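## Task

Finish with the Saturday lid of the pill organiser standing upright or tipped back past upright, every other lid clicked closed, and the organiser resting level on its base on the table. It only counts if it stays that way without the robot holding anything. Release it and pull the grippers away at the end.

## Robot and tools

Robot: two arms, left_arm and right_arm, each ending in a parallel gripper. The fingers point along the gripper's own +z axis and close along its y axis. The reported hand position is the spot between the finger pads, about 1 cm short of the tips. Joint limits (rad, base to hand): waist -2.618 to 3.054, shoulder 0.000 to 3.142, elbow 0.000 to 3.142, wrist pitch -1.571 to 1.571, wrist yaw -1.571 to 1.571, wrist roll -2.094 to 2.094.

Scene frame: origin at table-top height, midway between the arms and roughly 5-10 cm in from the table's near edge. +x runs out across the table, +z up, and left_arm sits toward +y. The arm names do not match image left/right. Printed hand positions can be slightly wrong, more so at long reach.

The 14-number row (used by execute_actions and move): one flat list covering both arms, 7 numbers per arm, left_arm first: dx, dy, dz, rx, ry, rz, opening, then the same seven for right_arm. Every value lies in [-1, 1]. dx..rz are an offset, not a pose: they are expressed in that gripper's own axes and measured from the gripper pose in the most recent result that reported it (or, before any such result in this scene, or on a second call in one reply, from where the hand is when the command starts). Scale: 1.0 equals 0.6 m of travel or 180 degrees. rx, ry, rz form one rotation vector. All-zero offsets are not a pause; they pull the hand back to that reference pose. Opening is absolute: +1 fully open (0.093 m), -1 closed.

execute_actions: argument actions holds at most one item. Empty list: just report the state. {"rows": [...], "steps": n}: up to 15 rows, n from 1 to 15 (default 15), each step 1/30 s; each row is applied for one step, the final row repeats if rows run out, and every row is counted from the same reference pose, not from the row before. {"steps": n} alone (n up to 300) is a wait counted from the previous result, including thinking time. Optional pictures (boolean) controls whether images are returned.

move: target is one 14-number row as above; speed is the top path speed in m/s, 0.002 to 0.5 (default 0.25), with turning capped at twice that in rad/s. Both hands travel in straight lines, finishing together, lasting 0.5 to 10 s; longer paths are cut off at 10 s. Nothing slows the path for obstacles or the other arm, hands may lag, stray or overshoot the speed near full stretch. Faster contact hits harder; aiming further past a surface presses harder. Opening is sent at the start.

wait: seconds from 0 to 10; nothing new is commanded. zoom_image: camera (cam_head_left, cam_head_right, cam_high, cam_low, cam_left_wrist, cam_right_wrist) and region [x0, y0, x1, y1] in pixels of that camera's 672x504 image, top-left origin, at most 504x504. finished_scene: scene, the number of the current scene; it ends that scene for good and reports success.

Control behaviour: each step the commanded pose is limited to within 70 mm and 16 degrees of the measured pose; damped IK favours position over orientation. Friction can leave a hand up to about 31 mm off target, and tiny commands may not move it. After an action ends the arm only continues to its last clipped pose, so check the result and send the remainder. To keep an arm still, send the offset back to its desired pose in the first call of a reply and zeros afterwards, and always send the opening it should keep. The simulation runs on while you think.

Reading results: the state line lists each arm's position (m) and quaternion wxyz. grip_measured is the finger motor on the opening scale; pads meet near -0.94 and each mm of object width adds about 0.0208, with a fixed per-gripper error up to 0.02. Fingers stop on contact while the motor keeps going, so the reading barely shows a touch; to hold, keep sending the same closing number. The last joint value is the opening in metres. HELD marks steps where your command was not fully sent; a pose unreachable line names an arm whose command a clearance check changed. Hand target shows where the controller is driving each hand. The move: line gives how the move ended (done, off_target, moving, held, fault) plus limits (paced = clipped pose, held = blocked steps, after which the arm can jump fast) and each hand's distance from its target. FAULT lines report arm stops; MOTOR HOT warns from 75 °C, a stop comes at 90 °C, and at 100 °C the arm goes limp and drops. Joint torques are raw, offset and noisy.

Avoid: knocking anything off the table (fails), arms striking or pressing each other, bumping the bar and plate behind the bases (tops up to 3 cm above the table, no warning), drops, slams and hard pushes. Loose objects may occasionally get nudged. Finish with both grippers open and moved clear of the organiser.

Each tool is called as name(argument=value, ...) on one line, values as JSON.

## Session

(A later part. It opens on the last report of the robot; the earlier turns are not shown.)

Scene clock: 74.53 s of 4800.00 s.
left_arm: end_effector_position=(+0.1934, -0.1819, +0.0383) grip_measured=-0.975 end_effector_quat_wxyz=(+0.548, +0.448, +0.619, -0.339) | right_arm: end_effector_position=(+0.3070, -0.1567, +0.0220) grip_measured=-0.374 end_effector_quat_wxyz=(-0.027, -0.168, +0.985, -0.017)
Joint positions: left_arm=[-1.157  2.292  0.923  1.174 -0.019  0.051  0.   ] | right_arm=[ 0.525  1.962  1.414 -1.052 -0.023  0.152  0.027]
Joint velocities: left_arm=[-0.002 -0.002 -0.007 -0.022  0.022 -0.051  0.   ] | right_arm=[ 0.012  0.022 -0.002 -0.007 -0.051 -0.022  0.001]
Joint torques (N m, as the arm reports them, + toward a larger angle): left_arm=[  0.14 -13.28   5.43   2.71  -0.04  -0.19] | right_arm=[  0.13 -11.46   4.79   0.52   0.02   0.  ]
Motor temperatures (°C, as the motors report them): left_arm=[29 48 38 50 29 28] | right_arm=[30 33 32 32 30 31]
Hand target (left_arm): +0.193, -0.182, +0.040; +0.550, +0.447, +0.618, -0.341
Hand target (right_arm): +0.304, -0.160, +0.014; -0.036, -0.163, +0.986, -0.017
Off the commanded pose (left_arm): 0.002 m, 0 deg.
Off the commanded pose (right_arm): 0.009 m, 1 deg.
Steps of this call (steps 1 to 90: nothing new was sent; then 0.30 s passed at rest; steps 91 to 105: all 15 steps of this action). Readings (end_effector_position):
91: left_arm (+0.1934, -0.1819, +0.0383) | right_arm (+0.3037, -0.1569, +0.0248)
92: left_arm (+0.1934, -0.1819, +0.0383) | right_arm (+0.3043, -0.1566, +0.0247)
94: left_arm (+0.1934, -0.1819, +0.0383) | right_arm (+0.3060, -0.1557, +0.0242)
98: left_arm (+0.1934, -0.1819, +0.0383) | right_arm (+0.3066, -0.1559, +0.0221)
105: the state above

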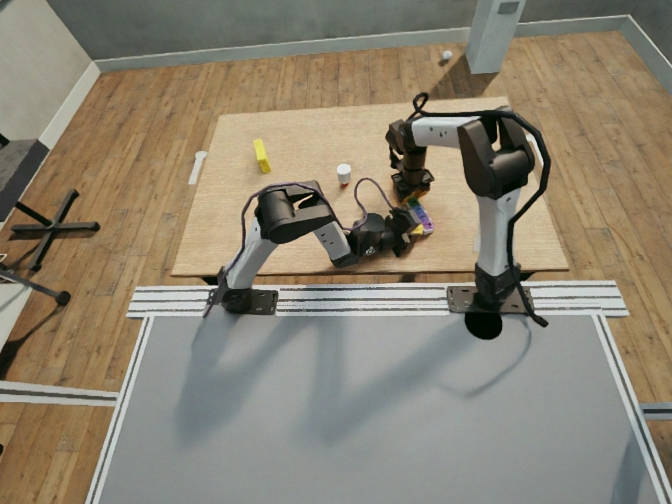

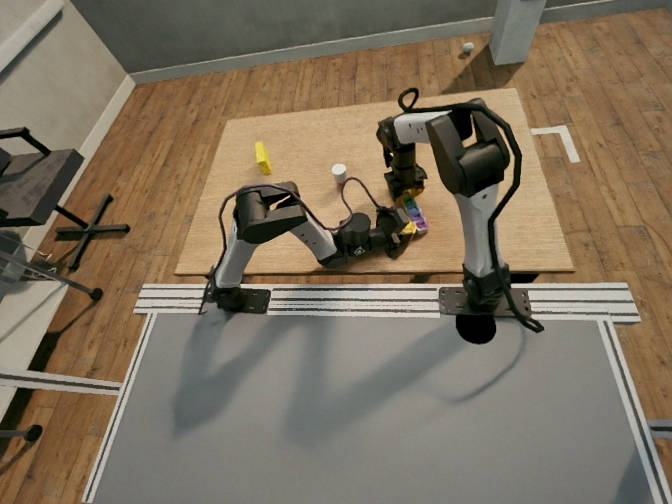

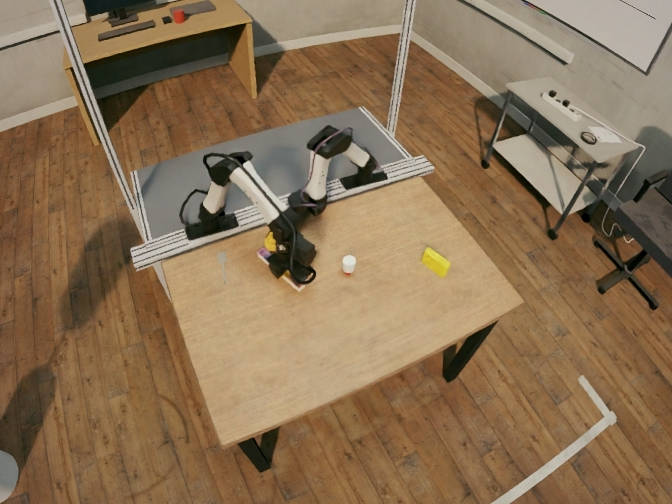

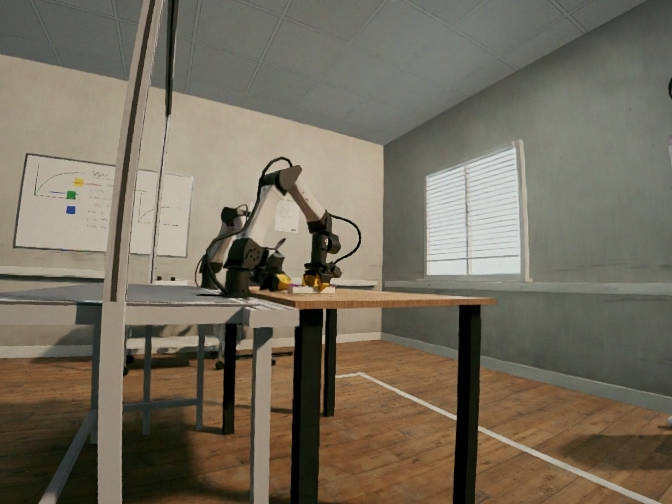

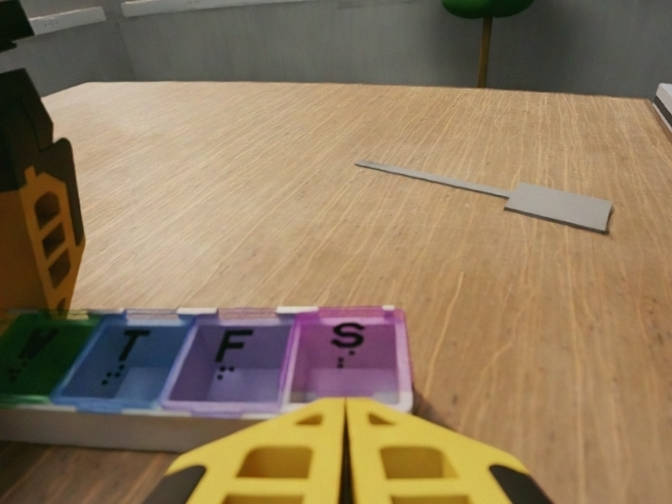

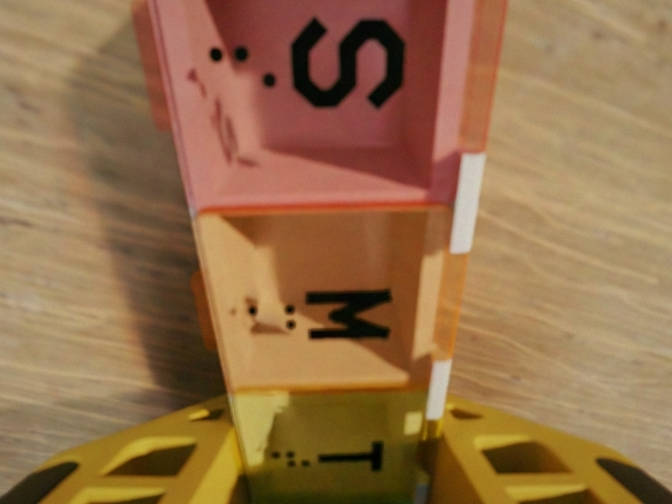

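execute_actions(actions=[{"rows":[[-0.003,0,0.003,0,-0.002,0,-1,0.008,-0.003,0.016,0,0.008,0.004,-0.5],[-0.003,0,0.006,0,-0.002,0,-1,0.011,-0.002,0.02,0,0.011,0.004,-0.5],[-0.003,0,0.009,0,-0.002,0,-1,0.014,0,0.024,0,0.014,0.004,-0.5],[-0.003,0,0.011,0,-0.002,0,-1,0.017,0,0.028,0,0.018,0.005,-0.5],[-0.004,0,0.013,0,-0.003,0,-1,0.017,0,0.028,0,0.018,0.005,-0.5],[-0.006,0,0.014,0,-0.004,0,-1,0.017,0,0.028,0,0.018,0.005,-0.5],[-0.008,0,0.015,0,-0.005,0,-1,0.017,0,0.028,0,0.018,0.005,-0.5],[-0.01,0,0.016,0,-0.007,0,-1,0.017,0,0.028,0,0.018,0.005,-0.5],[-0.012,0,0.017,0,-0.008,0,-1,0.017,0,0.028,0,0.018,0.005,-0.5],[-0.014,0,0.018,0,-0.009,0,-1,0.017,0,0.028,0,0.018,0.005,-0.5],[-0.016,0,0.019,0,-0.011,0,-1,0.017,0,0.028,0,0.018,0.005,-0.5],[-0.018,0,0.02,0,-0.012,0,-1,0.017,0,0.028,0,0.018,0.005,-0.5]],"steps":15}])

zoom_image(camera="cam_low", region=[250,250,360,310])

Scene clock: 76.70 s of 4800.00 s.
left_arm: end_effector_position=(+0.1951, -0.1864, +0.0393) grip_measured=-0.975 end_effector_quat_wxyz=(+0.549, +0.447, +0.619, -0.340) | right_arm: end_effector_position=(+0.3082, -0.1596, +0.0221) grip_measured=-0.374 end_effector_quat_wxyz=(-0.025, -0.170, +0.985, -0.026)
Joint positions: left_arm=[-1.157  2.299  0.945  1.161 -0.019  0.051  0.   ] | right_arm=[ 0.525  1.962  1.414 -1.053 -0.005  0.147  0.027]
Joint velocities: left_arm=[ 0.002  0.007  0.042 -0.066 -0.095 -0.066  0.   ] | right_arm=[-0.002  0.017  0.002  0.007  0.007 -0.022 -0.001]
Joint torques (N m, as the arm reports them, + toward a larger angle): left_arm=[ -0.1  -12.33   8.34   2.83   0.07  -0.13] | right_arm=[ 0.72 -9.61  4.64  0.3  -0.27  0.21]
Motor temperatures (°C, as the motors report them): left_arm=[29 49 38 50 29 28] | right_arm=[30 33 32 32 30 31]
Hand target (left_arm): +0.198, -0.194, +0.047; +0.560, +0.441, +0.609, -0.347
Hand target (right_arm): +0.297, -0.161, +0.007; -0.055, -0.159, +0.985, -0.023
Off the commanded pose (left_arm): 0.012 m, 2 deg.
Off the commanded pose (right_arm): 0.020 m, 4 deg.
Steps of this call (steps 1 to 50: nothing new was sent; steps 51 to 65: all 15 steps of this action). Readings (end_effector_position):
51: left_arm (+0.1934, -0.1819, +0.0383) | right_arm (+0.3070, -0.1568, +0.0220)
52: left_arm (+0.1934, -0.1819, +0.0383) | right_arm (+0.3070, -0.1568, +0.0220)
54: left_arm (+0.1934, -0.1819, +0.0383) | right_arm (+0.3070, -0.1568, +0.0220)
58: left_arm (+0.1941, -0.1839, +0.0397) | right_arm (+0.3073, -0.1577, +0.0220)
65: the state above

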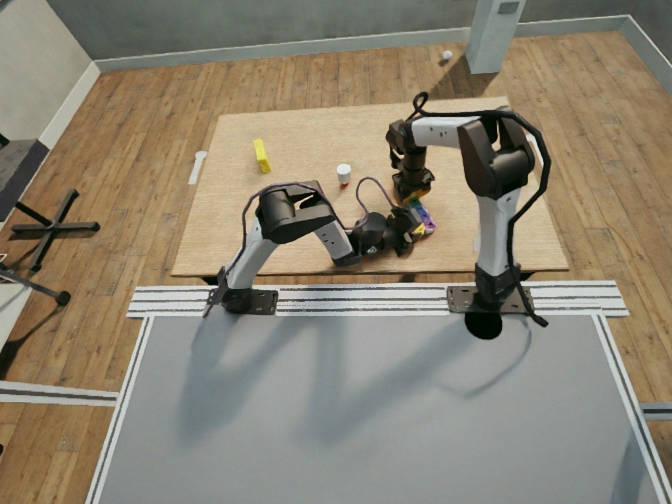

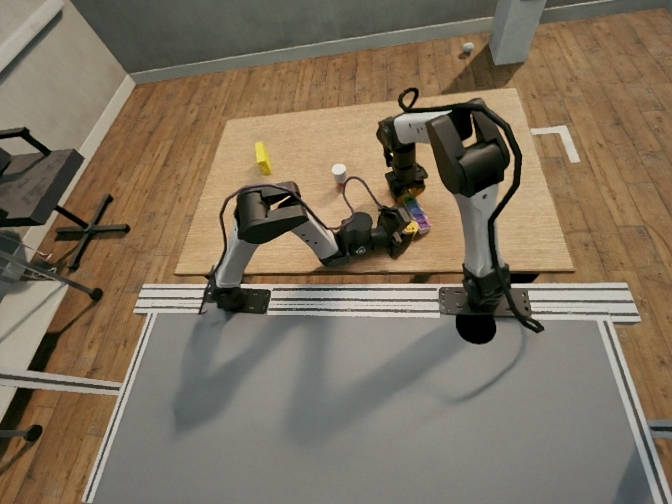

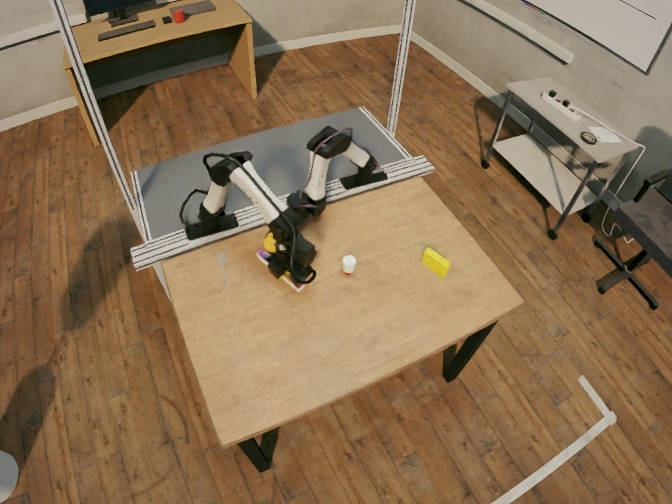

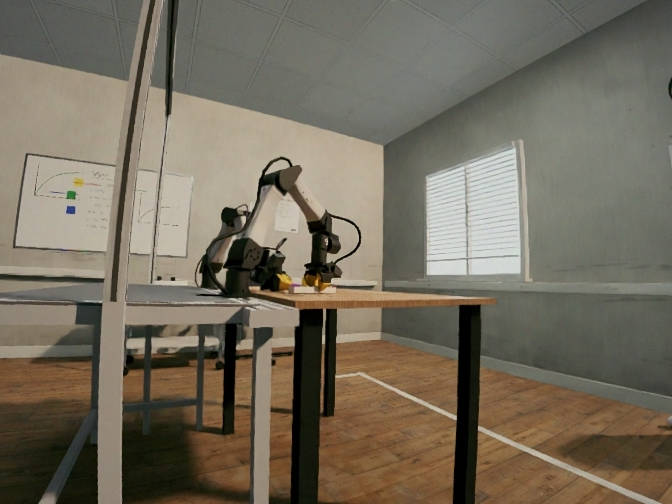

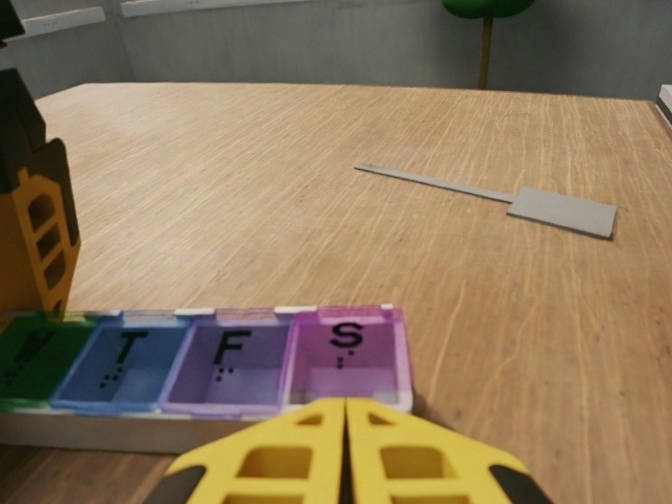

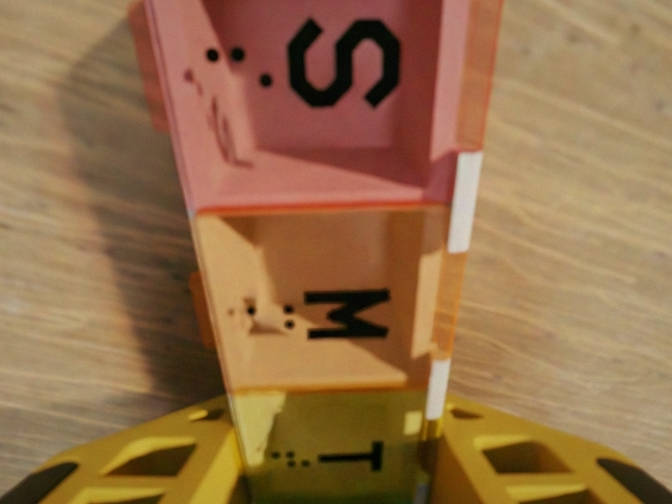

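Region (250, 250, 360, 310) of cam_low's 672x504 image, scaled by 4.582, with more detail than that image has; it fills the top 275 rows of this view, and the rest is white.

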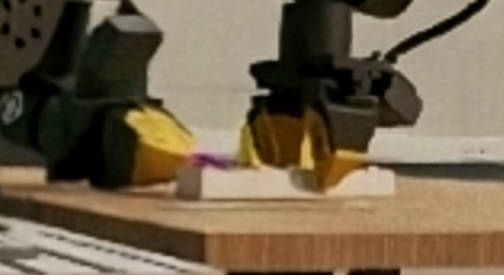

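execute_actions(actions=[{"rows":[[-0.015,0,0.011,0,-0.011,0,-1,0.021,0.004,0.032,0,0.021,0.006,-0.5],[-0.015,0,0.01,0,-0.012,0,-1,0.024,0.004,0.038,0,0.024,0.006,-0.5],[-0.016,0,0.009,0,-0.013,0,-1,0.027,0.004,0.044,0,0.027,0.006,-0.5],[-0.017,0,0.008,0,-0.015,0,-1,0.03,0.004,0.05,0,0.03,0.006,-0.5],[-0.019,0,0.007,0,-0.017,0,-1,0.03,0.004,0.05,0,0.03,0.006,-0.5],[-0.021,0,0.007,0,-0.019,0,-1,0.03,0.004,0.05,0,0.03,0.006,-0.5],[-0.023,0,0.007,0,-0.021,0,-1,0.03,0.004,0.05,0,0.03,0.006,-0.5],[-0.025,0,0.007,0,-0.023,0,-1,0.03,0.004,0.05,0,0.03,0.006,-0.5],[-0.027,0,0.007,0,-0.025,0,-1,0.03,0.004,0.05,0,0.03,0.006,-0.5]],"steps":15}])

zoom_image(camera="cam_low", region=[250,250,360,310])

Scene clock: 78.30 s of 4800.00 s.
left_arm: end_effector_position=(+0.1954, -0.1873, +0.0440) grip_measured=-0.975 end_effector_quat_wxyz=(+0.555, +0.444, +0.614, -0.344) | right_arm: end_effector_position=(+0.3077, -0.1607, +0.0213) grip_measured=-0.374 end_effector_quat_wxyz=(-0.026, -0.171, +0.985, -0.028)
Joint positions: left_arm=[-1.157  2.3    0.946  1.18  -0.019  0.051  0.   ] | right_arm=[ 0.525  1.962  1.411 -1.052 -0.001  0.147  0.027]
Joint velocities: left_arm=[ 0.007  0.007  0.012 -0.007  0.007  0.022  0.   ] | right_arm=[ 0.012 -0.007  0.007  0.051 -0.066  0.051 -0.001]
Joint torques (N m, as the arm reports them, + toward a larger angle): left_arm=[ -0.1  -11.61   7.     3.3    0.02  -0.17] | right_arm=[ 1.07 -7.54  2.89  0.43 -0.05  0.21]
Motor temperatures (°C, as the motors report them): left_arm=[29 49 38 51 29 28] | right_arm=[30 33 32 32 30 31]
Hand target (left_arm): +0.197, -0.193, +0.055; +0.573, +0.434, +0.597, -0.356
Hand target (right_arm): +0.289, -0.166, -0.004; -0.071, -0.160, +0.984, -0.035
Off the commanded pose (left_arm): 0.012 m, 3 deg.
Off the commanded pose (right_arm): 0.034 m, 5 deg.
Steps of this call (steps 1 to 33: nothing new was sent; steps 34 to 48: all 15 steps of this action). Readings (end_effector_position):
34: left_arm (+0.1952, -0.1866, +0.0392) | right_arm (+0.3084, -0.1602, +0.0221)
35: left_arm (+0.1952, -0.1866, +0.0392) | right_arm (+0.3080, -0.1605, +0.0218)
37: left_arm (+0.1952, -0.1866, +0.0392) | right_arm (+0.3077, -0.1607, +0.0213)
41: left_arm (+0.1952, -0.1869, +0.0409) | right_arm (+0.3077, -0.1607, +0.0213)
48: the state above

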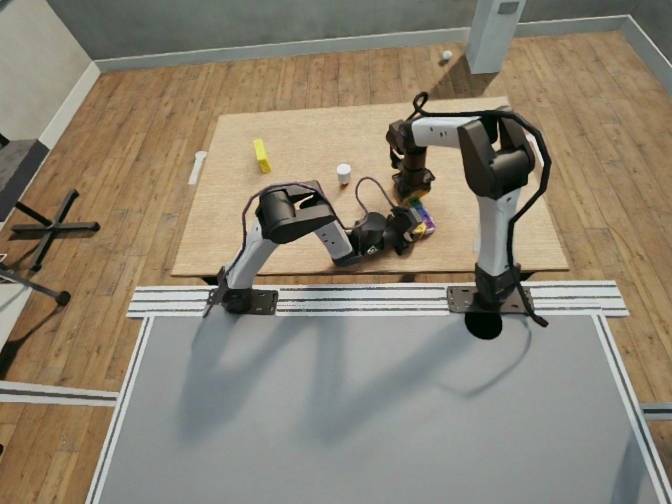

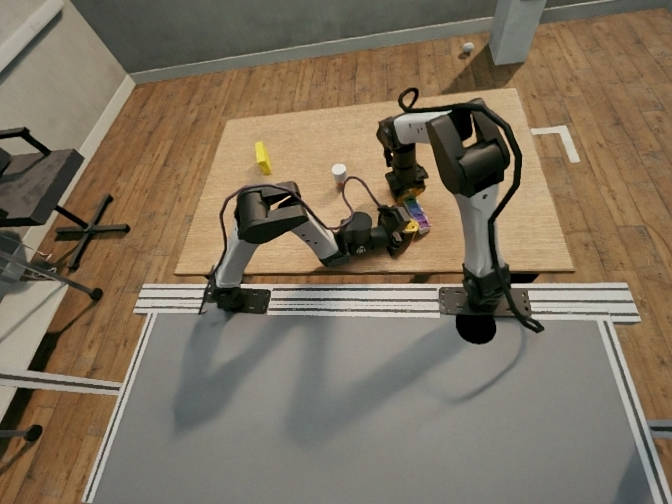

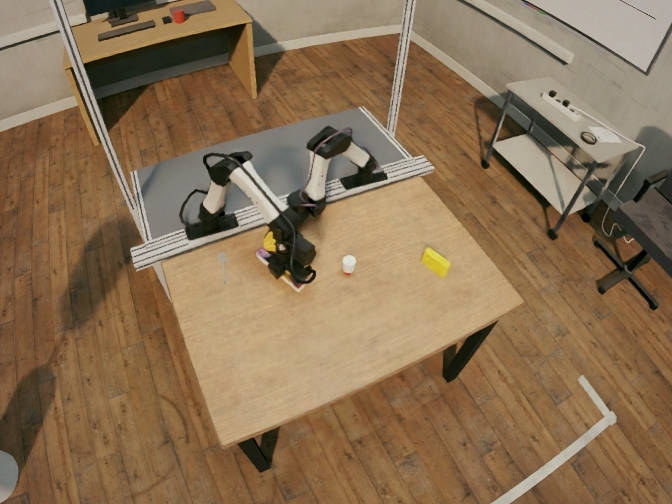

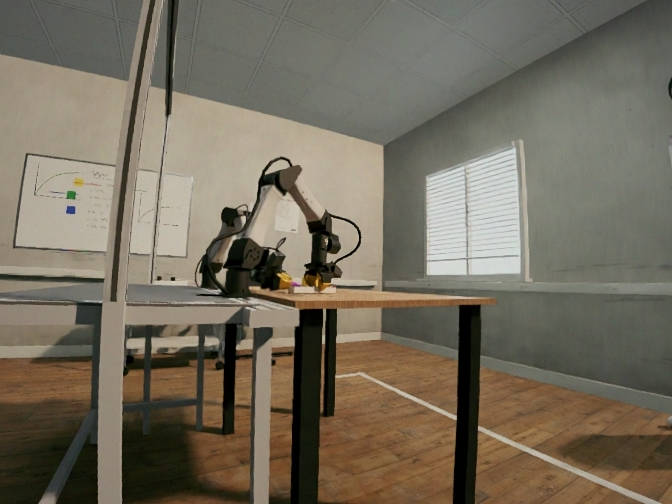

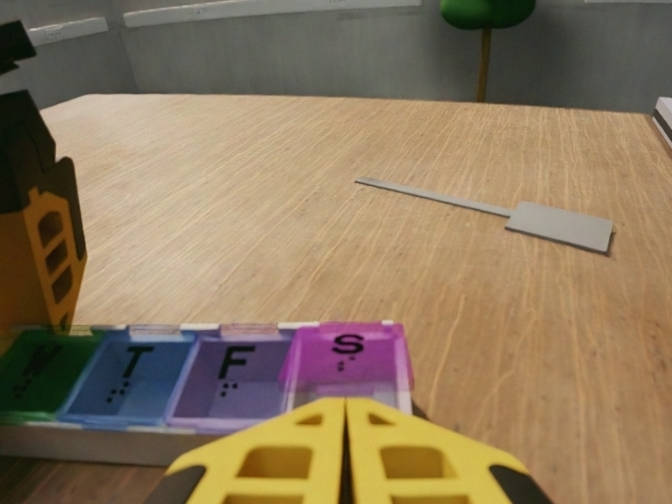

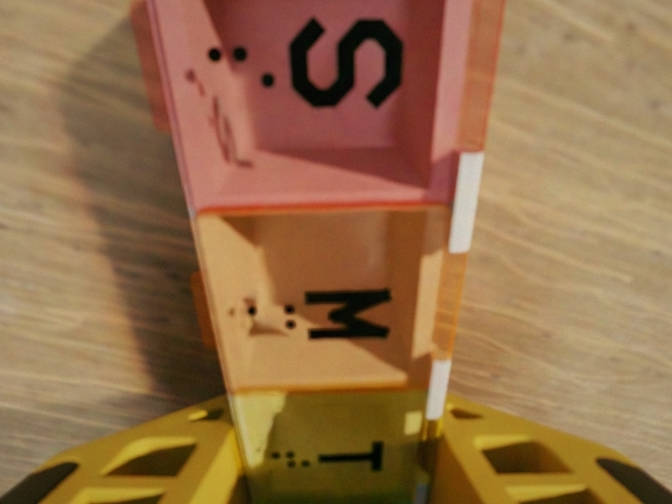

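Region (250, 250, 360, 310) of cam_low's 672x504 image, scaled by 4.582, with more detail than that image has; it fills the top 275 rows of this view, and the rest is white.

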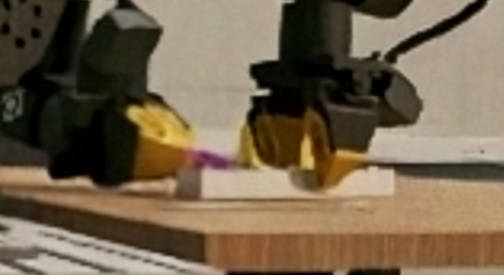

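Rising. Now forward and up.

execute_actions(actions=[{"rows":[[-0.018,0,0.008,0,-0.017,0,-1,0.028,0.005,0.048,0,0.029,0.006,-0.5],[-0.017,0,0.009,0,-0.015,0,-1,0.028,0.005,0.048,0,0.029,0.006,-0.5],[-0.016,0,0.011,0,-0.013,0,-1,0.028,0.005,0.048,0,0.029,0.006,-0.5],[-0.016,0,0.012,0,-0.012,0,-1,0.028,0.005,0.048,0,0.029,0.006,-0.5],[-0.017,0,0.014,0,-0.012,0,-1,0.028,0.005,0.048,0,0.029,0.006,-0.5],[-0.018,0,0.015,0,-0.012,0,-1,0.028,0.005,0.048,0,0.029,0.006,-0.5],[-0.019,0,0.017,0,-0.013,0,-1,0.028,0.005,0.048,0,0.029,0.006,-0.5],[-0.02,0,0.018,0,-0.013,0,-1,0.028,0.005,0.048,0,0.029,0.006,-0.5],[-0.021,0,0.02,0,-0.013,0,-1,0.028,0.005,0.048,0,0.029,0.006,-0.5]],"steps":15}])

zoom_image(camera="cam_low", region=[250,250,360,310])

Scene clock: 79.83 s of 4800.00 s.
left_arm: end_effector_position=(+0.1968, -0.1910, +0.0442) grip_measured=-0.975 end_effector_quat_wxyz=(+0.555, +0.444, +0.614, -0.344) | right_arm: end_effector_position=(+0.3089, -0.1629, +0.0214) grip_measured=-0.374 end_effector_quat_wxyz=(-0.023, -0.173, +0.984, -0.035)
Joint positions: left_arm=[-1.157  2.305  0.964  1.165 -0.019  0.051  0.   ] | right_arm=[ 0.525  1.962  1.411 -1.052  0.014  0.143  0.027]
Joint velocities: left_arm=[-0.012  0.002  0.017 -0.007 -0.037  0.051  0.   ] | right_arm=[ 0.012  0.007 -0.007 -0.007 -0.022 -0.007 -0.001]
Joint torques (N m, as the arm reports them, + toward a larger angle): left_arm=[ -0.01 -11.82   8.55   2.87   0.01  -0.18] | right_arm=[ 1.16 -7.41  3.23  0.39 -0.26  0.21]
Motor temperatures (°C, as the motors report them): left_arm=[29 49 38 51 29 28] | right_arm=[30 33 32 32 30 31]
Hand target (left_arm): +0.200, -0.199, +0.055; +0.568, +0.437, +0.602, -0.353
Hand target (right_arm): +0.289, -0.166, -0.004; -0.070, -0.159, +0.984, -0.038
Off the commanded pose (left_arm): 0.014 m, 2 deg.
Off the commanded pose (right_arm): 0.034 m, 6 deg.
Steps of this call (steps 1 to 31: nothing new was sent; steps 32 to 46: all 15 steps of this action). Readings (end_effector_position):
32: left_arm (+0.1954, -0.1873, +0.0440) | right_arm (+0.3078, -0.1607, +0.0213)
33: left_arm (+0.1954, -0.1873, +0.0440) | right_arm (+0.3078, -0.1607, +0.0213)
35: left_arm (+0.1954, -0.1873, +0.0440) | right_arm (+0.3078, -0.1607, +0.0213)
39: left_arm (+0.1959, -0.1887, +0.0441) | right_arm (+0.3080, -0.1612, +0.0213)
46: the state above

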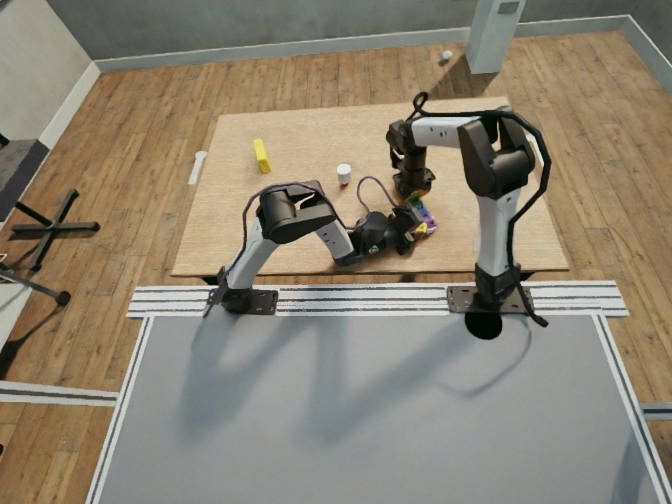

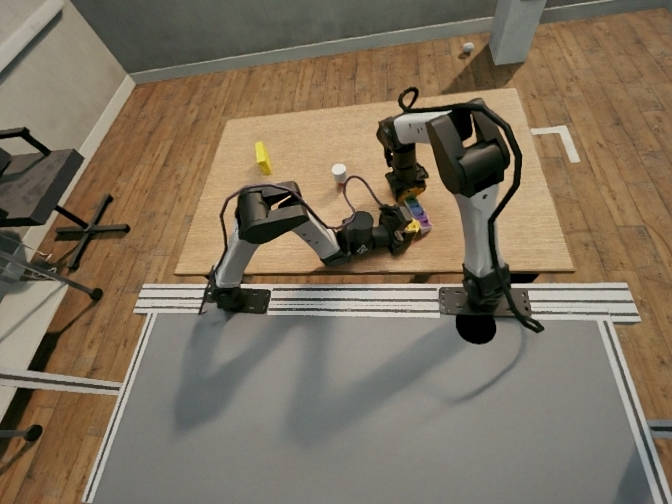

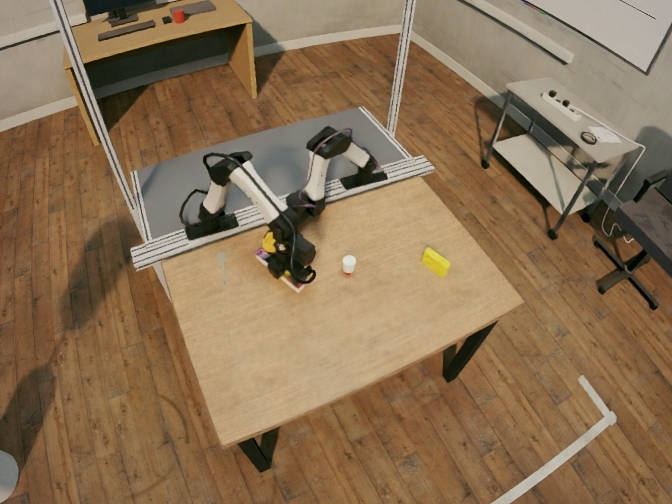

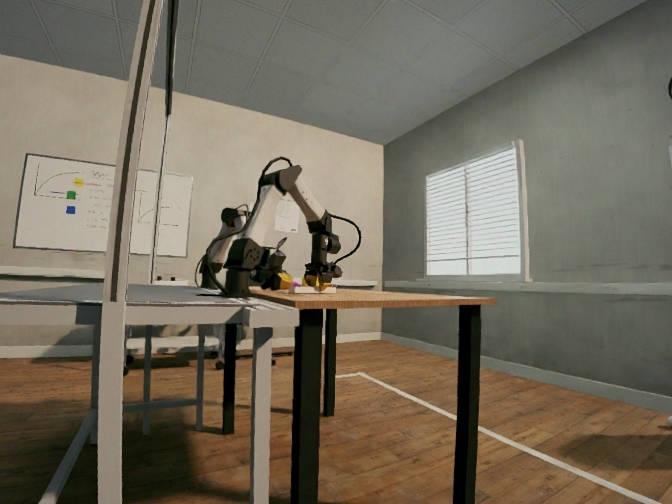

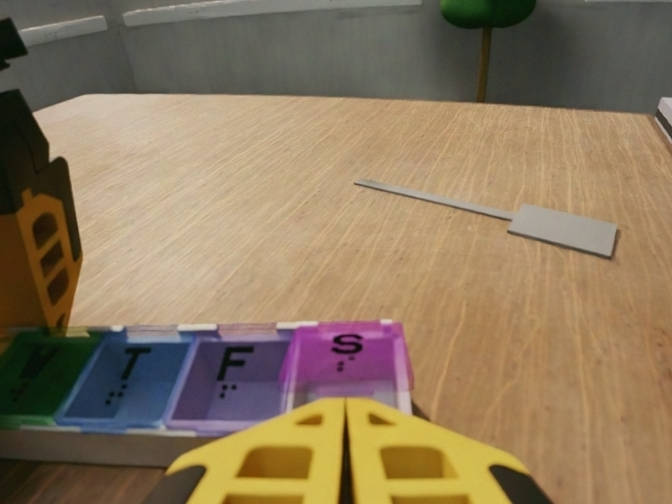

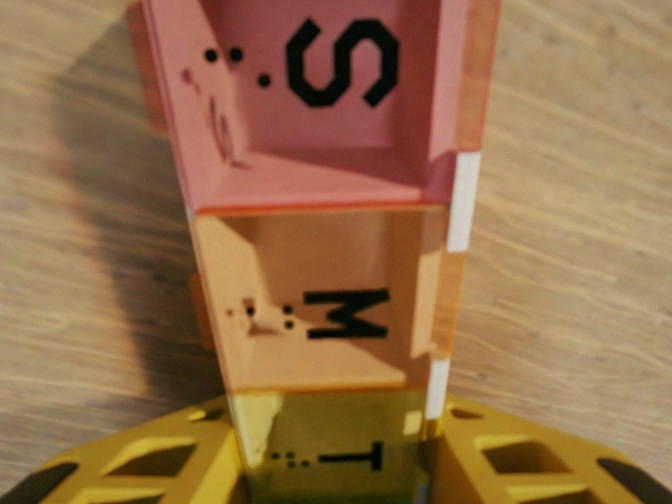

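Region (250, 250, 360, 310) of cam_low's 672x504 image, scaled by 4.582, with more detail than that image has; it fills the top 275 rows of this view, and the rest is white.

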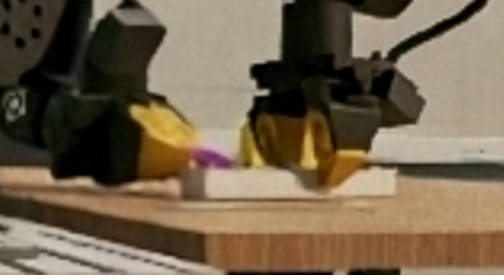

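execute_actions(actions=[{"rows":[[-0.021,0,0.012,0,-0.014,0,-1,0.028,0.009,0.048,-0.005,0.029,0.008,-0.5],[-0.022,0,0.012,0,-0.015,0,-1,0.028,0.01,0.048,-0.006,0.029,0.008,-0.5],[-0.023,0,0.012,0,-0.016,0,-1,0.028,0.011,0.048,-0.007,0.029,0.008,-0.5],[-0.025,0,0.012,0,-0.018,0,-1,0.028,0.011,0.048,-0.007,0.029,0.008,-0.5],[-0.026,0,0.012,0,-0.019,0,-1,0.028,0.011,0.048,-0.007,0.029,0.008,-0.5],[-0.028,0,0.012,0,-0.02,0,-1,0.028,0.011,0.048,-0.007,0.029,0.008,-0.5],[-0.029,0,0.012,0,-0.021,0,-1,0.028,0.011,0.048,-0.007,0.029,0.008,-0.5],[-0.03,0,0.012,0,-0.022,0,-1,0.028,0.011,0.048,-0.007,0.029,0.008,-0.5]],"steps":14}])

zoom_image(camera="cam_low", region=[250,250,360,310])

Scene clock: 81.47 s of 4800.00 s.
left_arm: end_effector_position=(+0.1968, -0.1910, +0.0442) grip_measured=-0.975 end_effector_quat_wxyz=(+0.554, +0.444, +0.614, -0.344) | right_arm: end_effector_position=(+0.3089, -0.1630, +0.0214) grip_measured=-0.374 end_effector_quat_wxyz=(-0.023, -0.173, +0.984, -0.035)
Joint positions: left_arm=[-1.157  2.305  0.965  1.164 -0.019  0.051  0.   ] | right_arm=[ 0.525  1.962  1.411 -1.052  0.015  0.142  0.027]
Joint velocities: left_arm=[ 0.012  0.007  0.022 -0.007  0.037  0.007  0.   ] | right_arm=[-0.007 -0.027  0.017  0.081  0.051 -0.007 -0.   ]
Joint torques (N m, as the arm reports them, + toward a larger angle): left_arm=[ -0.08 -12.43   8.54   3.15   0.03  -0.15] | right_arm=[ 0.95 -7.7   3.02  0.44 -0.24  0.23]
Motor temperatures (°C, as the motors report them): left_arm=[29 49 39 51 29 28] | right_arm=[30 33 32 32 30 31]
Hand target (left_arm): +0.199, -0.199, +0.061; +0.575, +0.432, +0.595, -0.358
Hand target (right_arm): +0.290, -0.166, -0.004; -0.070, -0.158, +0.984, -0.034
Off the commanded pose (left_arm): 0.019 m, 4 deg.
Off the commanded pose (right_arm): 0.034 m, 6 deg.
Steps of this call (steps 1 to 35: nothing new was sent; steps 36 to 49: all 14 steps of this action). Readings (end_effector_position):
36: left_arm (+0.1968, -0.1910, +0.0442) | right_arm (+0.3089, -0.1630, +0.0214)
37: left_arm (+0.1968, -0.1910, +0.0442) | right_arm (+0.3089, -0.1630, +0.0214)
39: left_arm (+0.1968, -0.1910, +0.0442) | right_arm (+0.3089, -0.1630, +0.0214)
43: left_arm (+0.1968, -0.1910, +0.0442) | right_arm (+0.3089, -0.1630, +0.0214)
49: the state above

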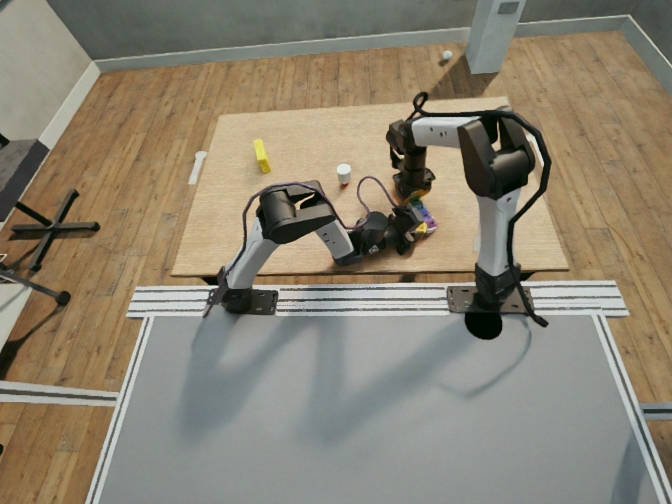

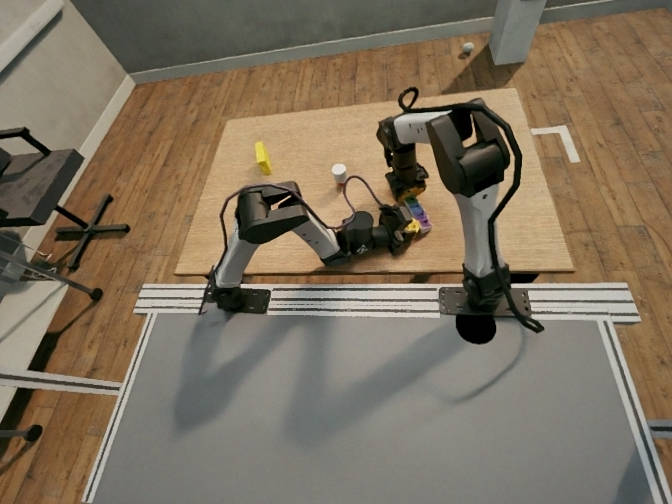

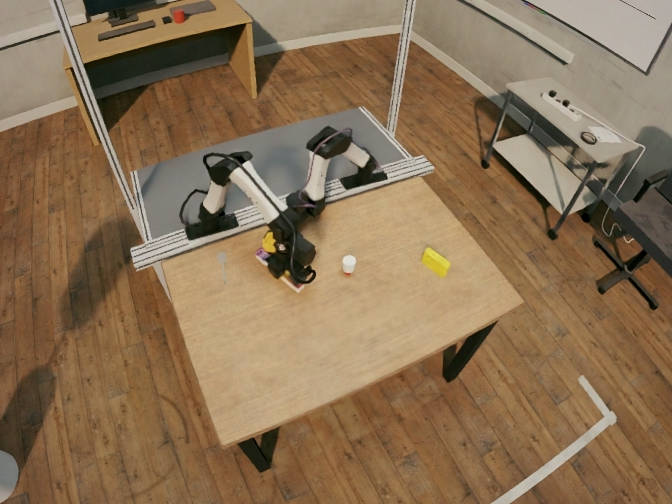

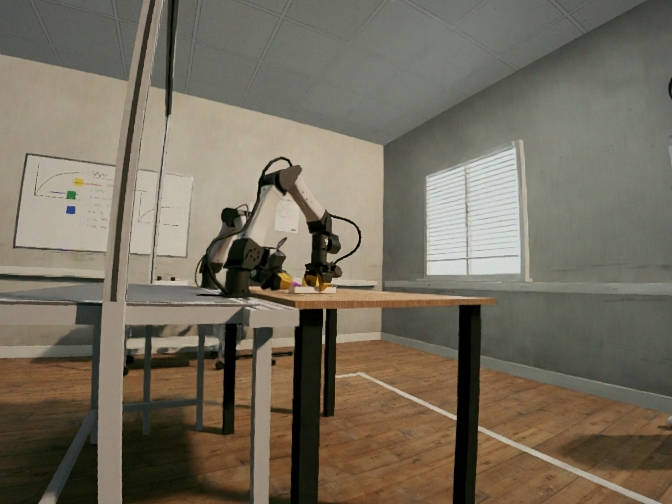

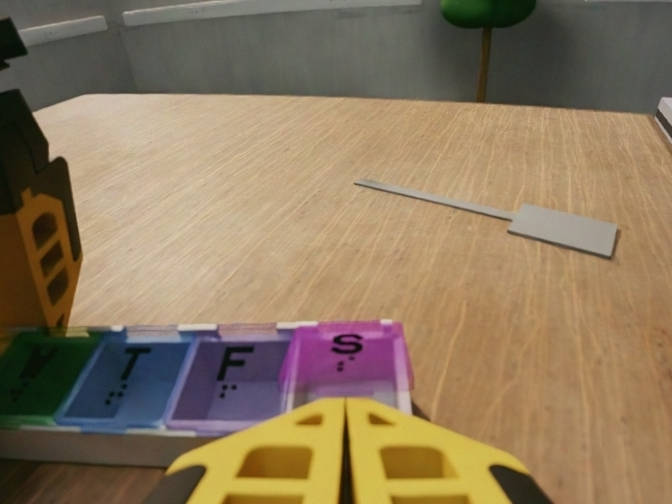

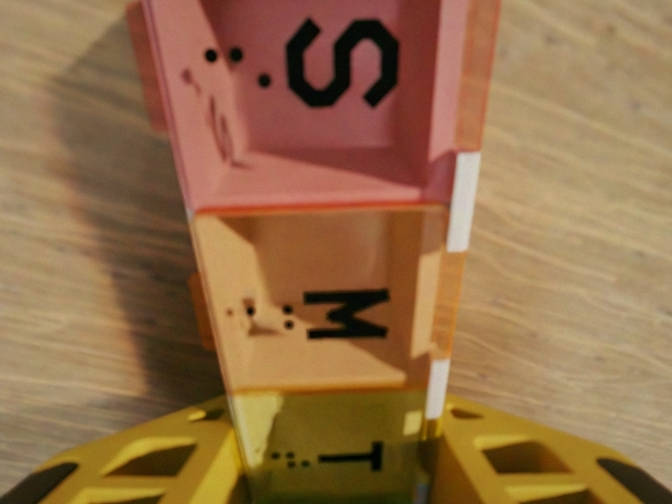

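Region (250, 250, 360, 310) of cam_low's 672x504 image, scaled by 4.582, with more detail than that image has; it fills the top 275 rows of this view, and the rest is white.

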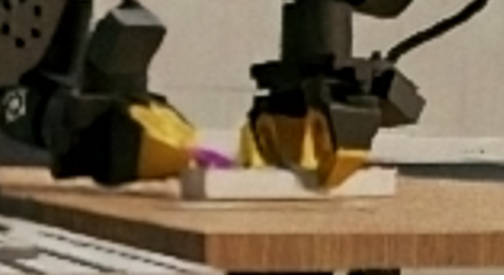

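execute_actions(actions=[{"rows":[[-0.03,0,0.0115,0,-0.023,0,-1,0.028,0.011,0.048,-0.007,0.029,0.008,-0.5],[-0.03,0,0.011,0,-0.0235,0,-1,0.028,0.011,0.048,-0.007,0.029,0.008,-0.5],[-0.03,0,0.0105,0,-0.024,0,-1,0.028,0.011,0.048,-0.007,0.029,0.008,-0.5],[-0.03,0,0.01,0,-0.0245,0,-1,0.028,0.011,0.048,-0.007,0.029,0.008,-0.5],[-0.03,0,0.0095,0,-0.025,0,-1,0.028,0.011,0.048,-0.007,0.029,0.008,-0.5],[-0.03,0,0.009,0,-0.0255,0,-1,0.028,0.011,0.048,-0.007,0.029,0.008,-0.5]],"steps":12}])

zoom_image(camera="cam_low", region=[250,250,360,310])

Scene clock: 82.90 s of 4800.00 s.
left_arm: end_effector_position=(+0.1968, -0.1911, +0.0445) grip_measured=-0.975 end_effector_quat_wxyz=(+0.555, +0.444, +0.614, -0.344) | right_arm: end_effector_position=(+0.3089, -0.1630, +0.0214) grip_measured=-0.374 end_effector_quat_wxyz=(-0.023, -0.173, +0.984, -0.035)
Joint positions: left_arm=[-1.157  2.305  0.965  1.165 -0.019  0.051  0.   ] | right_arm=[ 0.525  1.962  1.411 -1.052  0.015  0.142  0.027]
Joint velocities: left_arm=[ 0.012 -0.002 -0.012  0.007  0.007  0.037  0.   ] | right_arm=[ 0.012  0.007 -0.002 -0.022  0.007 -0.022  0.001]
Joint torques (N m, as the arm reports them, + toward a larger angle): left_arm=[ -0.1  -12.1    7.59   3.38  -0.02  -0.17] | right_arm=[ 1.09 -7.71  3.23  0.45 -0.28  0.25]
Motor temperatures (°C, as the motors report them): left_arm=[29 49 39 52 29 28] | right_arm=[30 33 32 32 30 31]
Hand target (left_arm): +0.199, -0.198, +0.061; +0.578, +0.430, +0.592, -0.360
Hand target (right_arm): +0.290, -0.166, -0.004; -0.070, -0.158, +0.984, -0.034
Off the commanded pose (left_arm): 0.019 m, 5 deg.
Off the commanded pose (right_arm): 0.034 m, 6 deg.
Steps of this call (steps 1 to 31: nothing new was sent; steps 32 to 43: all 12 steps of this action). Readings (end_effector_position):
32: left_arm (+0.1968, -0.1910, +0.0442) | right_arm (+0.3089, -0.1630, +0.0214)
33: left_arm (+0.1968, -0.1910, +0.0442) | right_arm (+0.3089, -0.1630, +0.0214)
35: left_arm (+0.1968, -0.1911, +0.0444) | right_arm (+0.3089, -0.1630, +0.0214)
39: left_arm (+0.1968, -0.1911, +0.0445) | right_arm (+0.3089, -0.1630, +0.0214)
43: the state above

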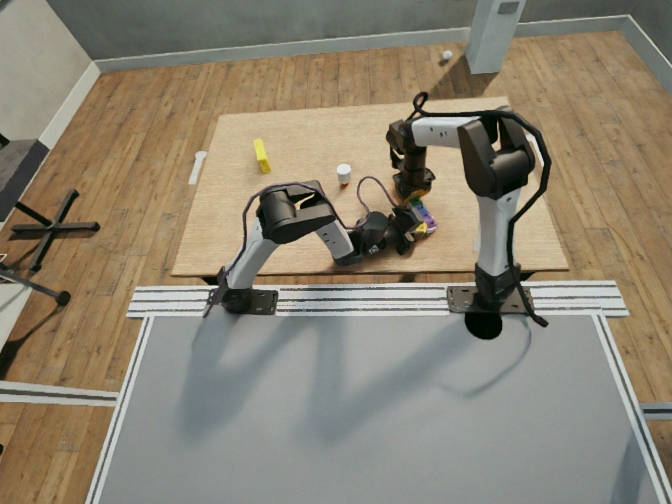

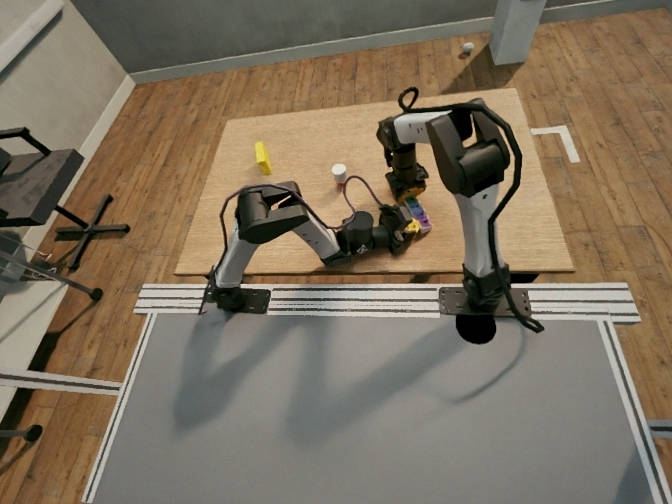

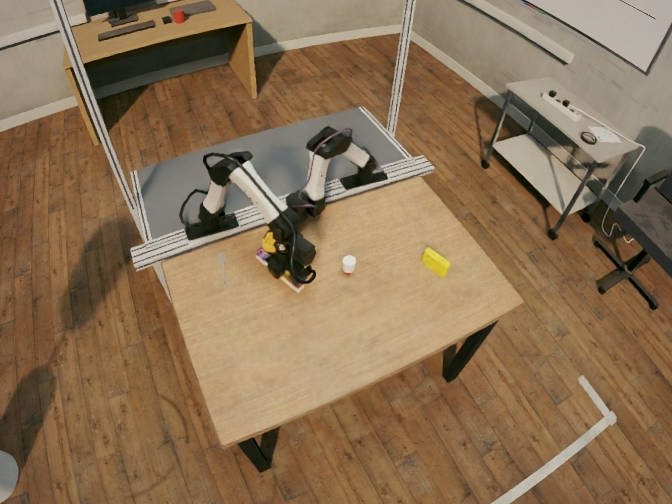

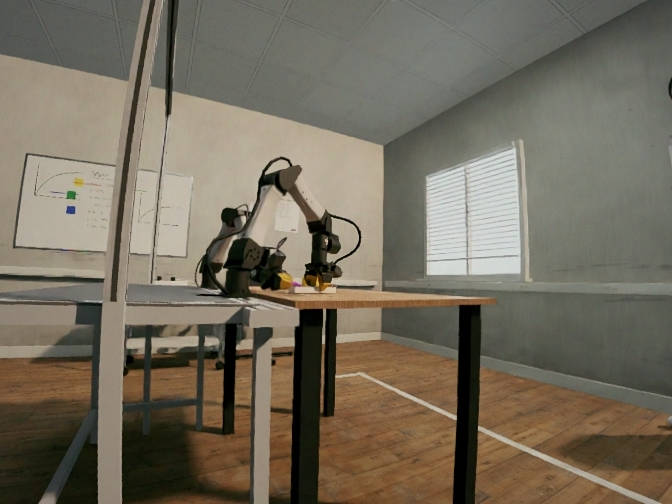

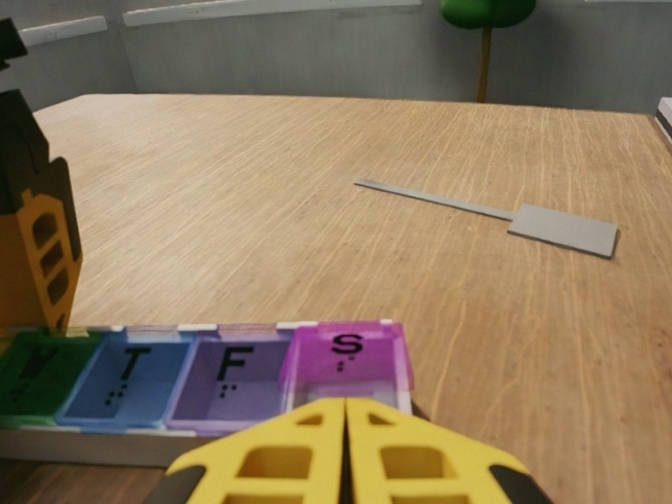

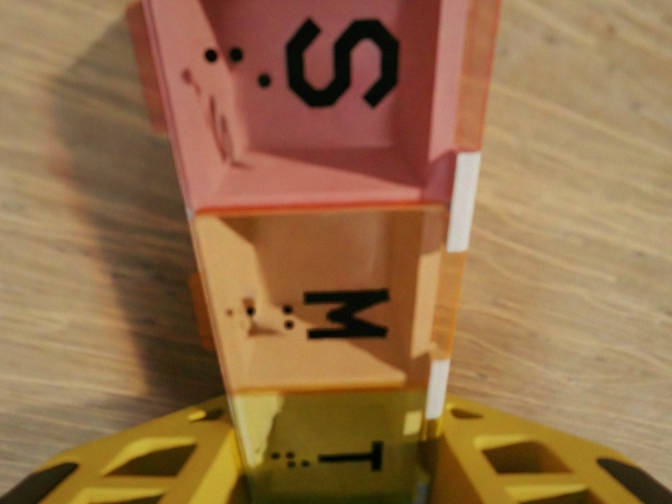

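Region (250, 250, 360, 310) of cam_low's 672x504 image, scaled by 4.582, with more detail than that image has; it fills the top 275 rows of this view, and the rest is white.

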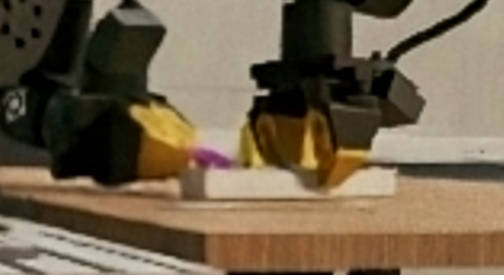

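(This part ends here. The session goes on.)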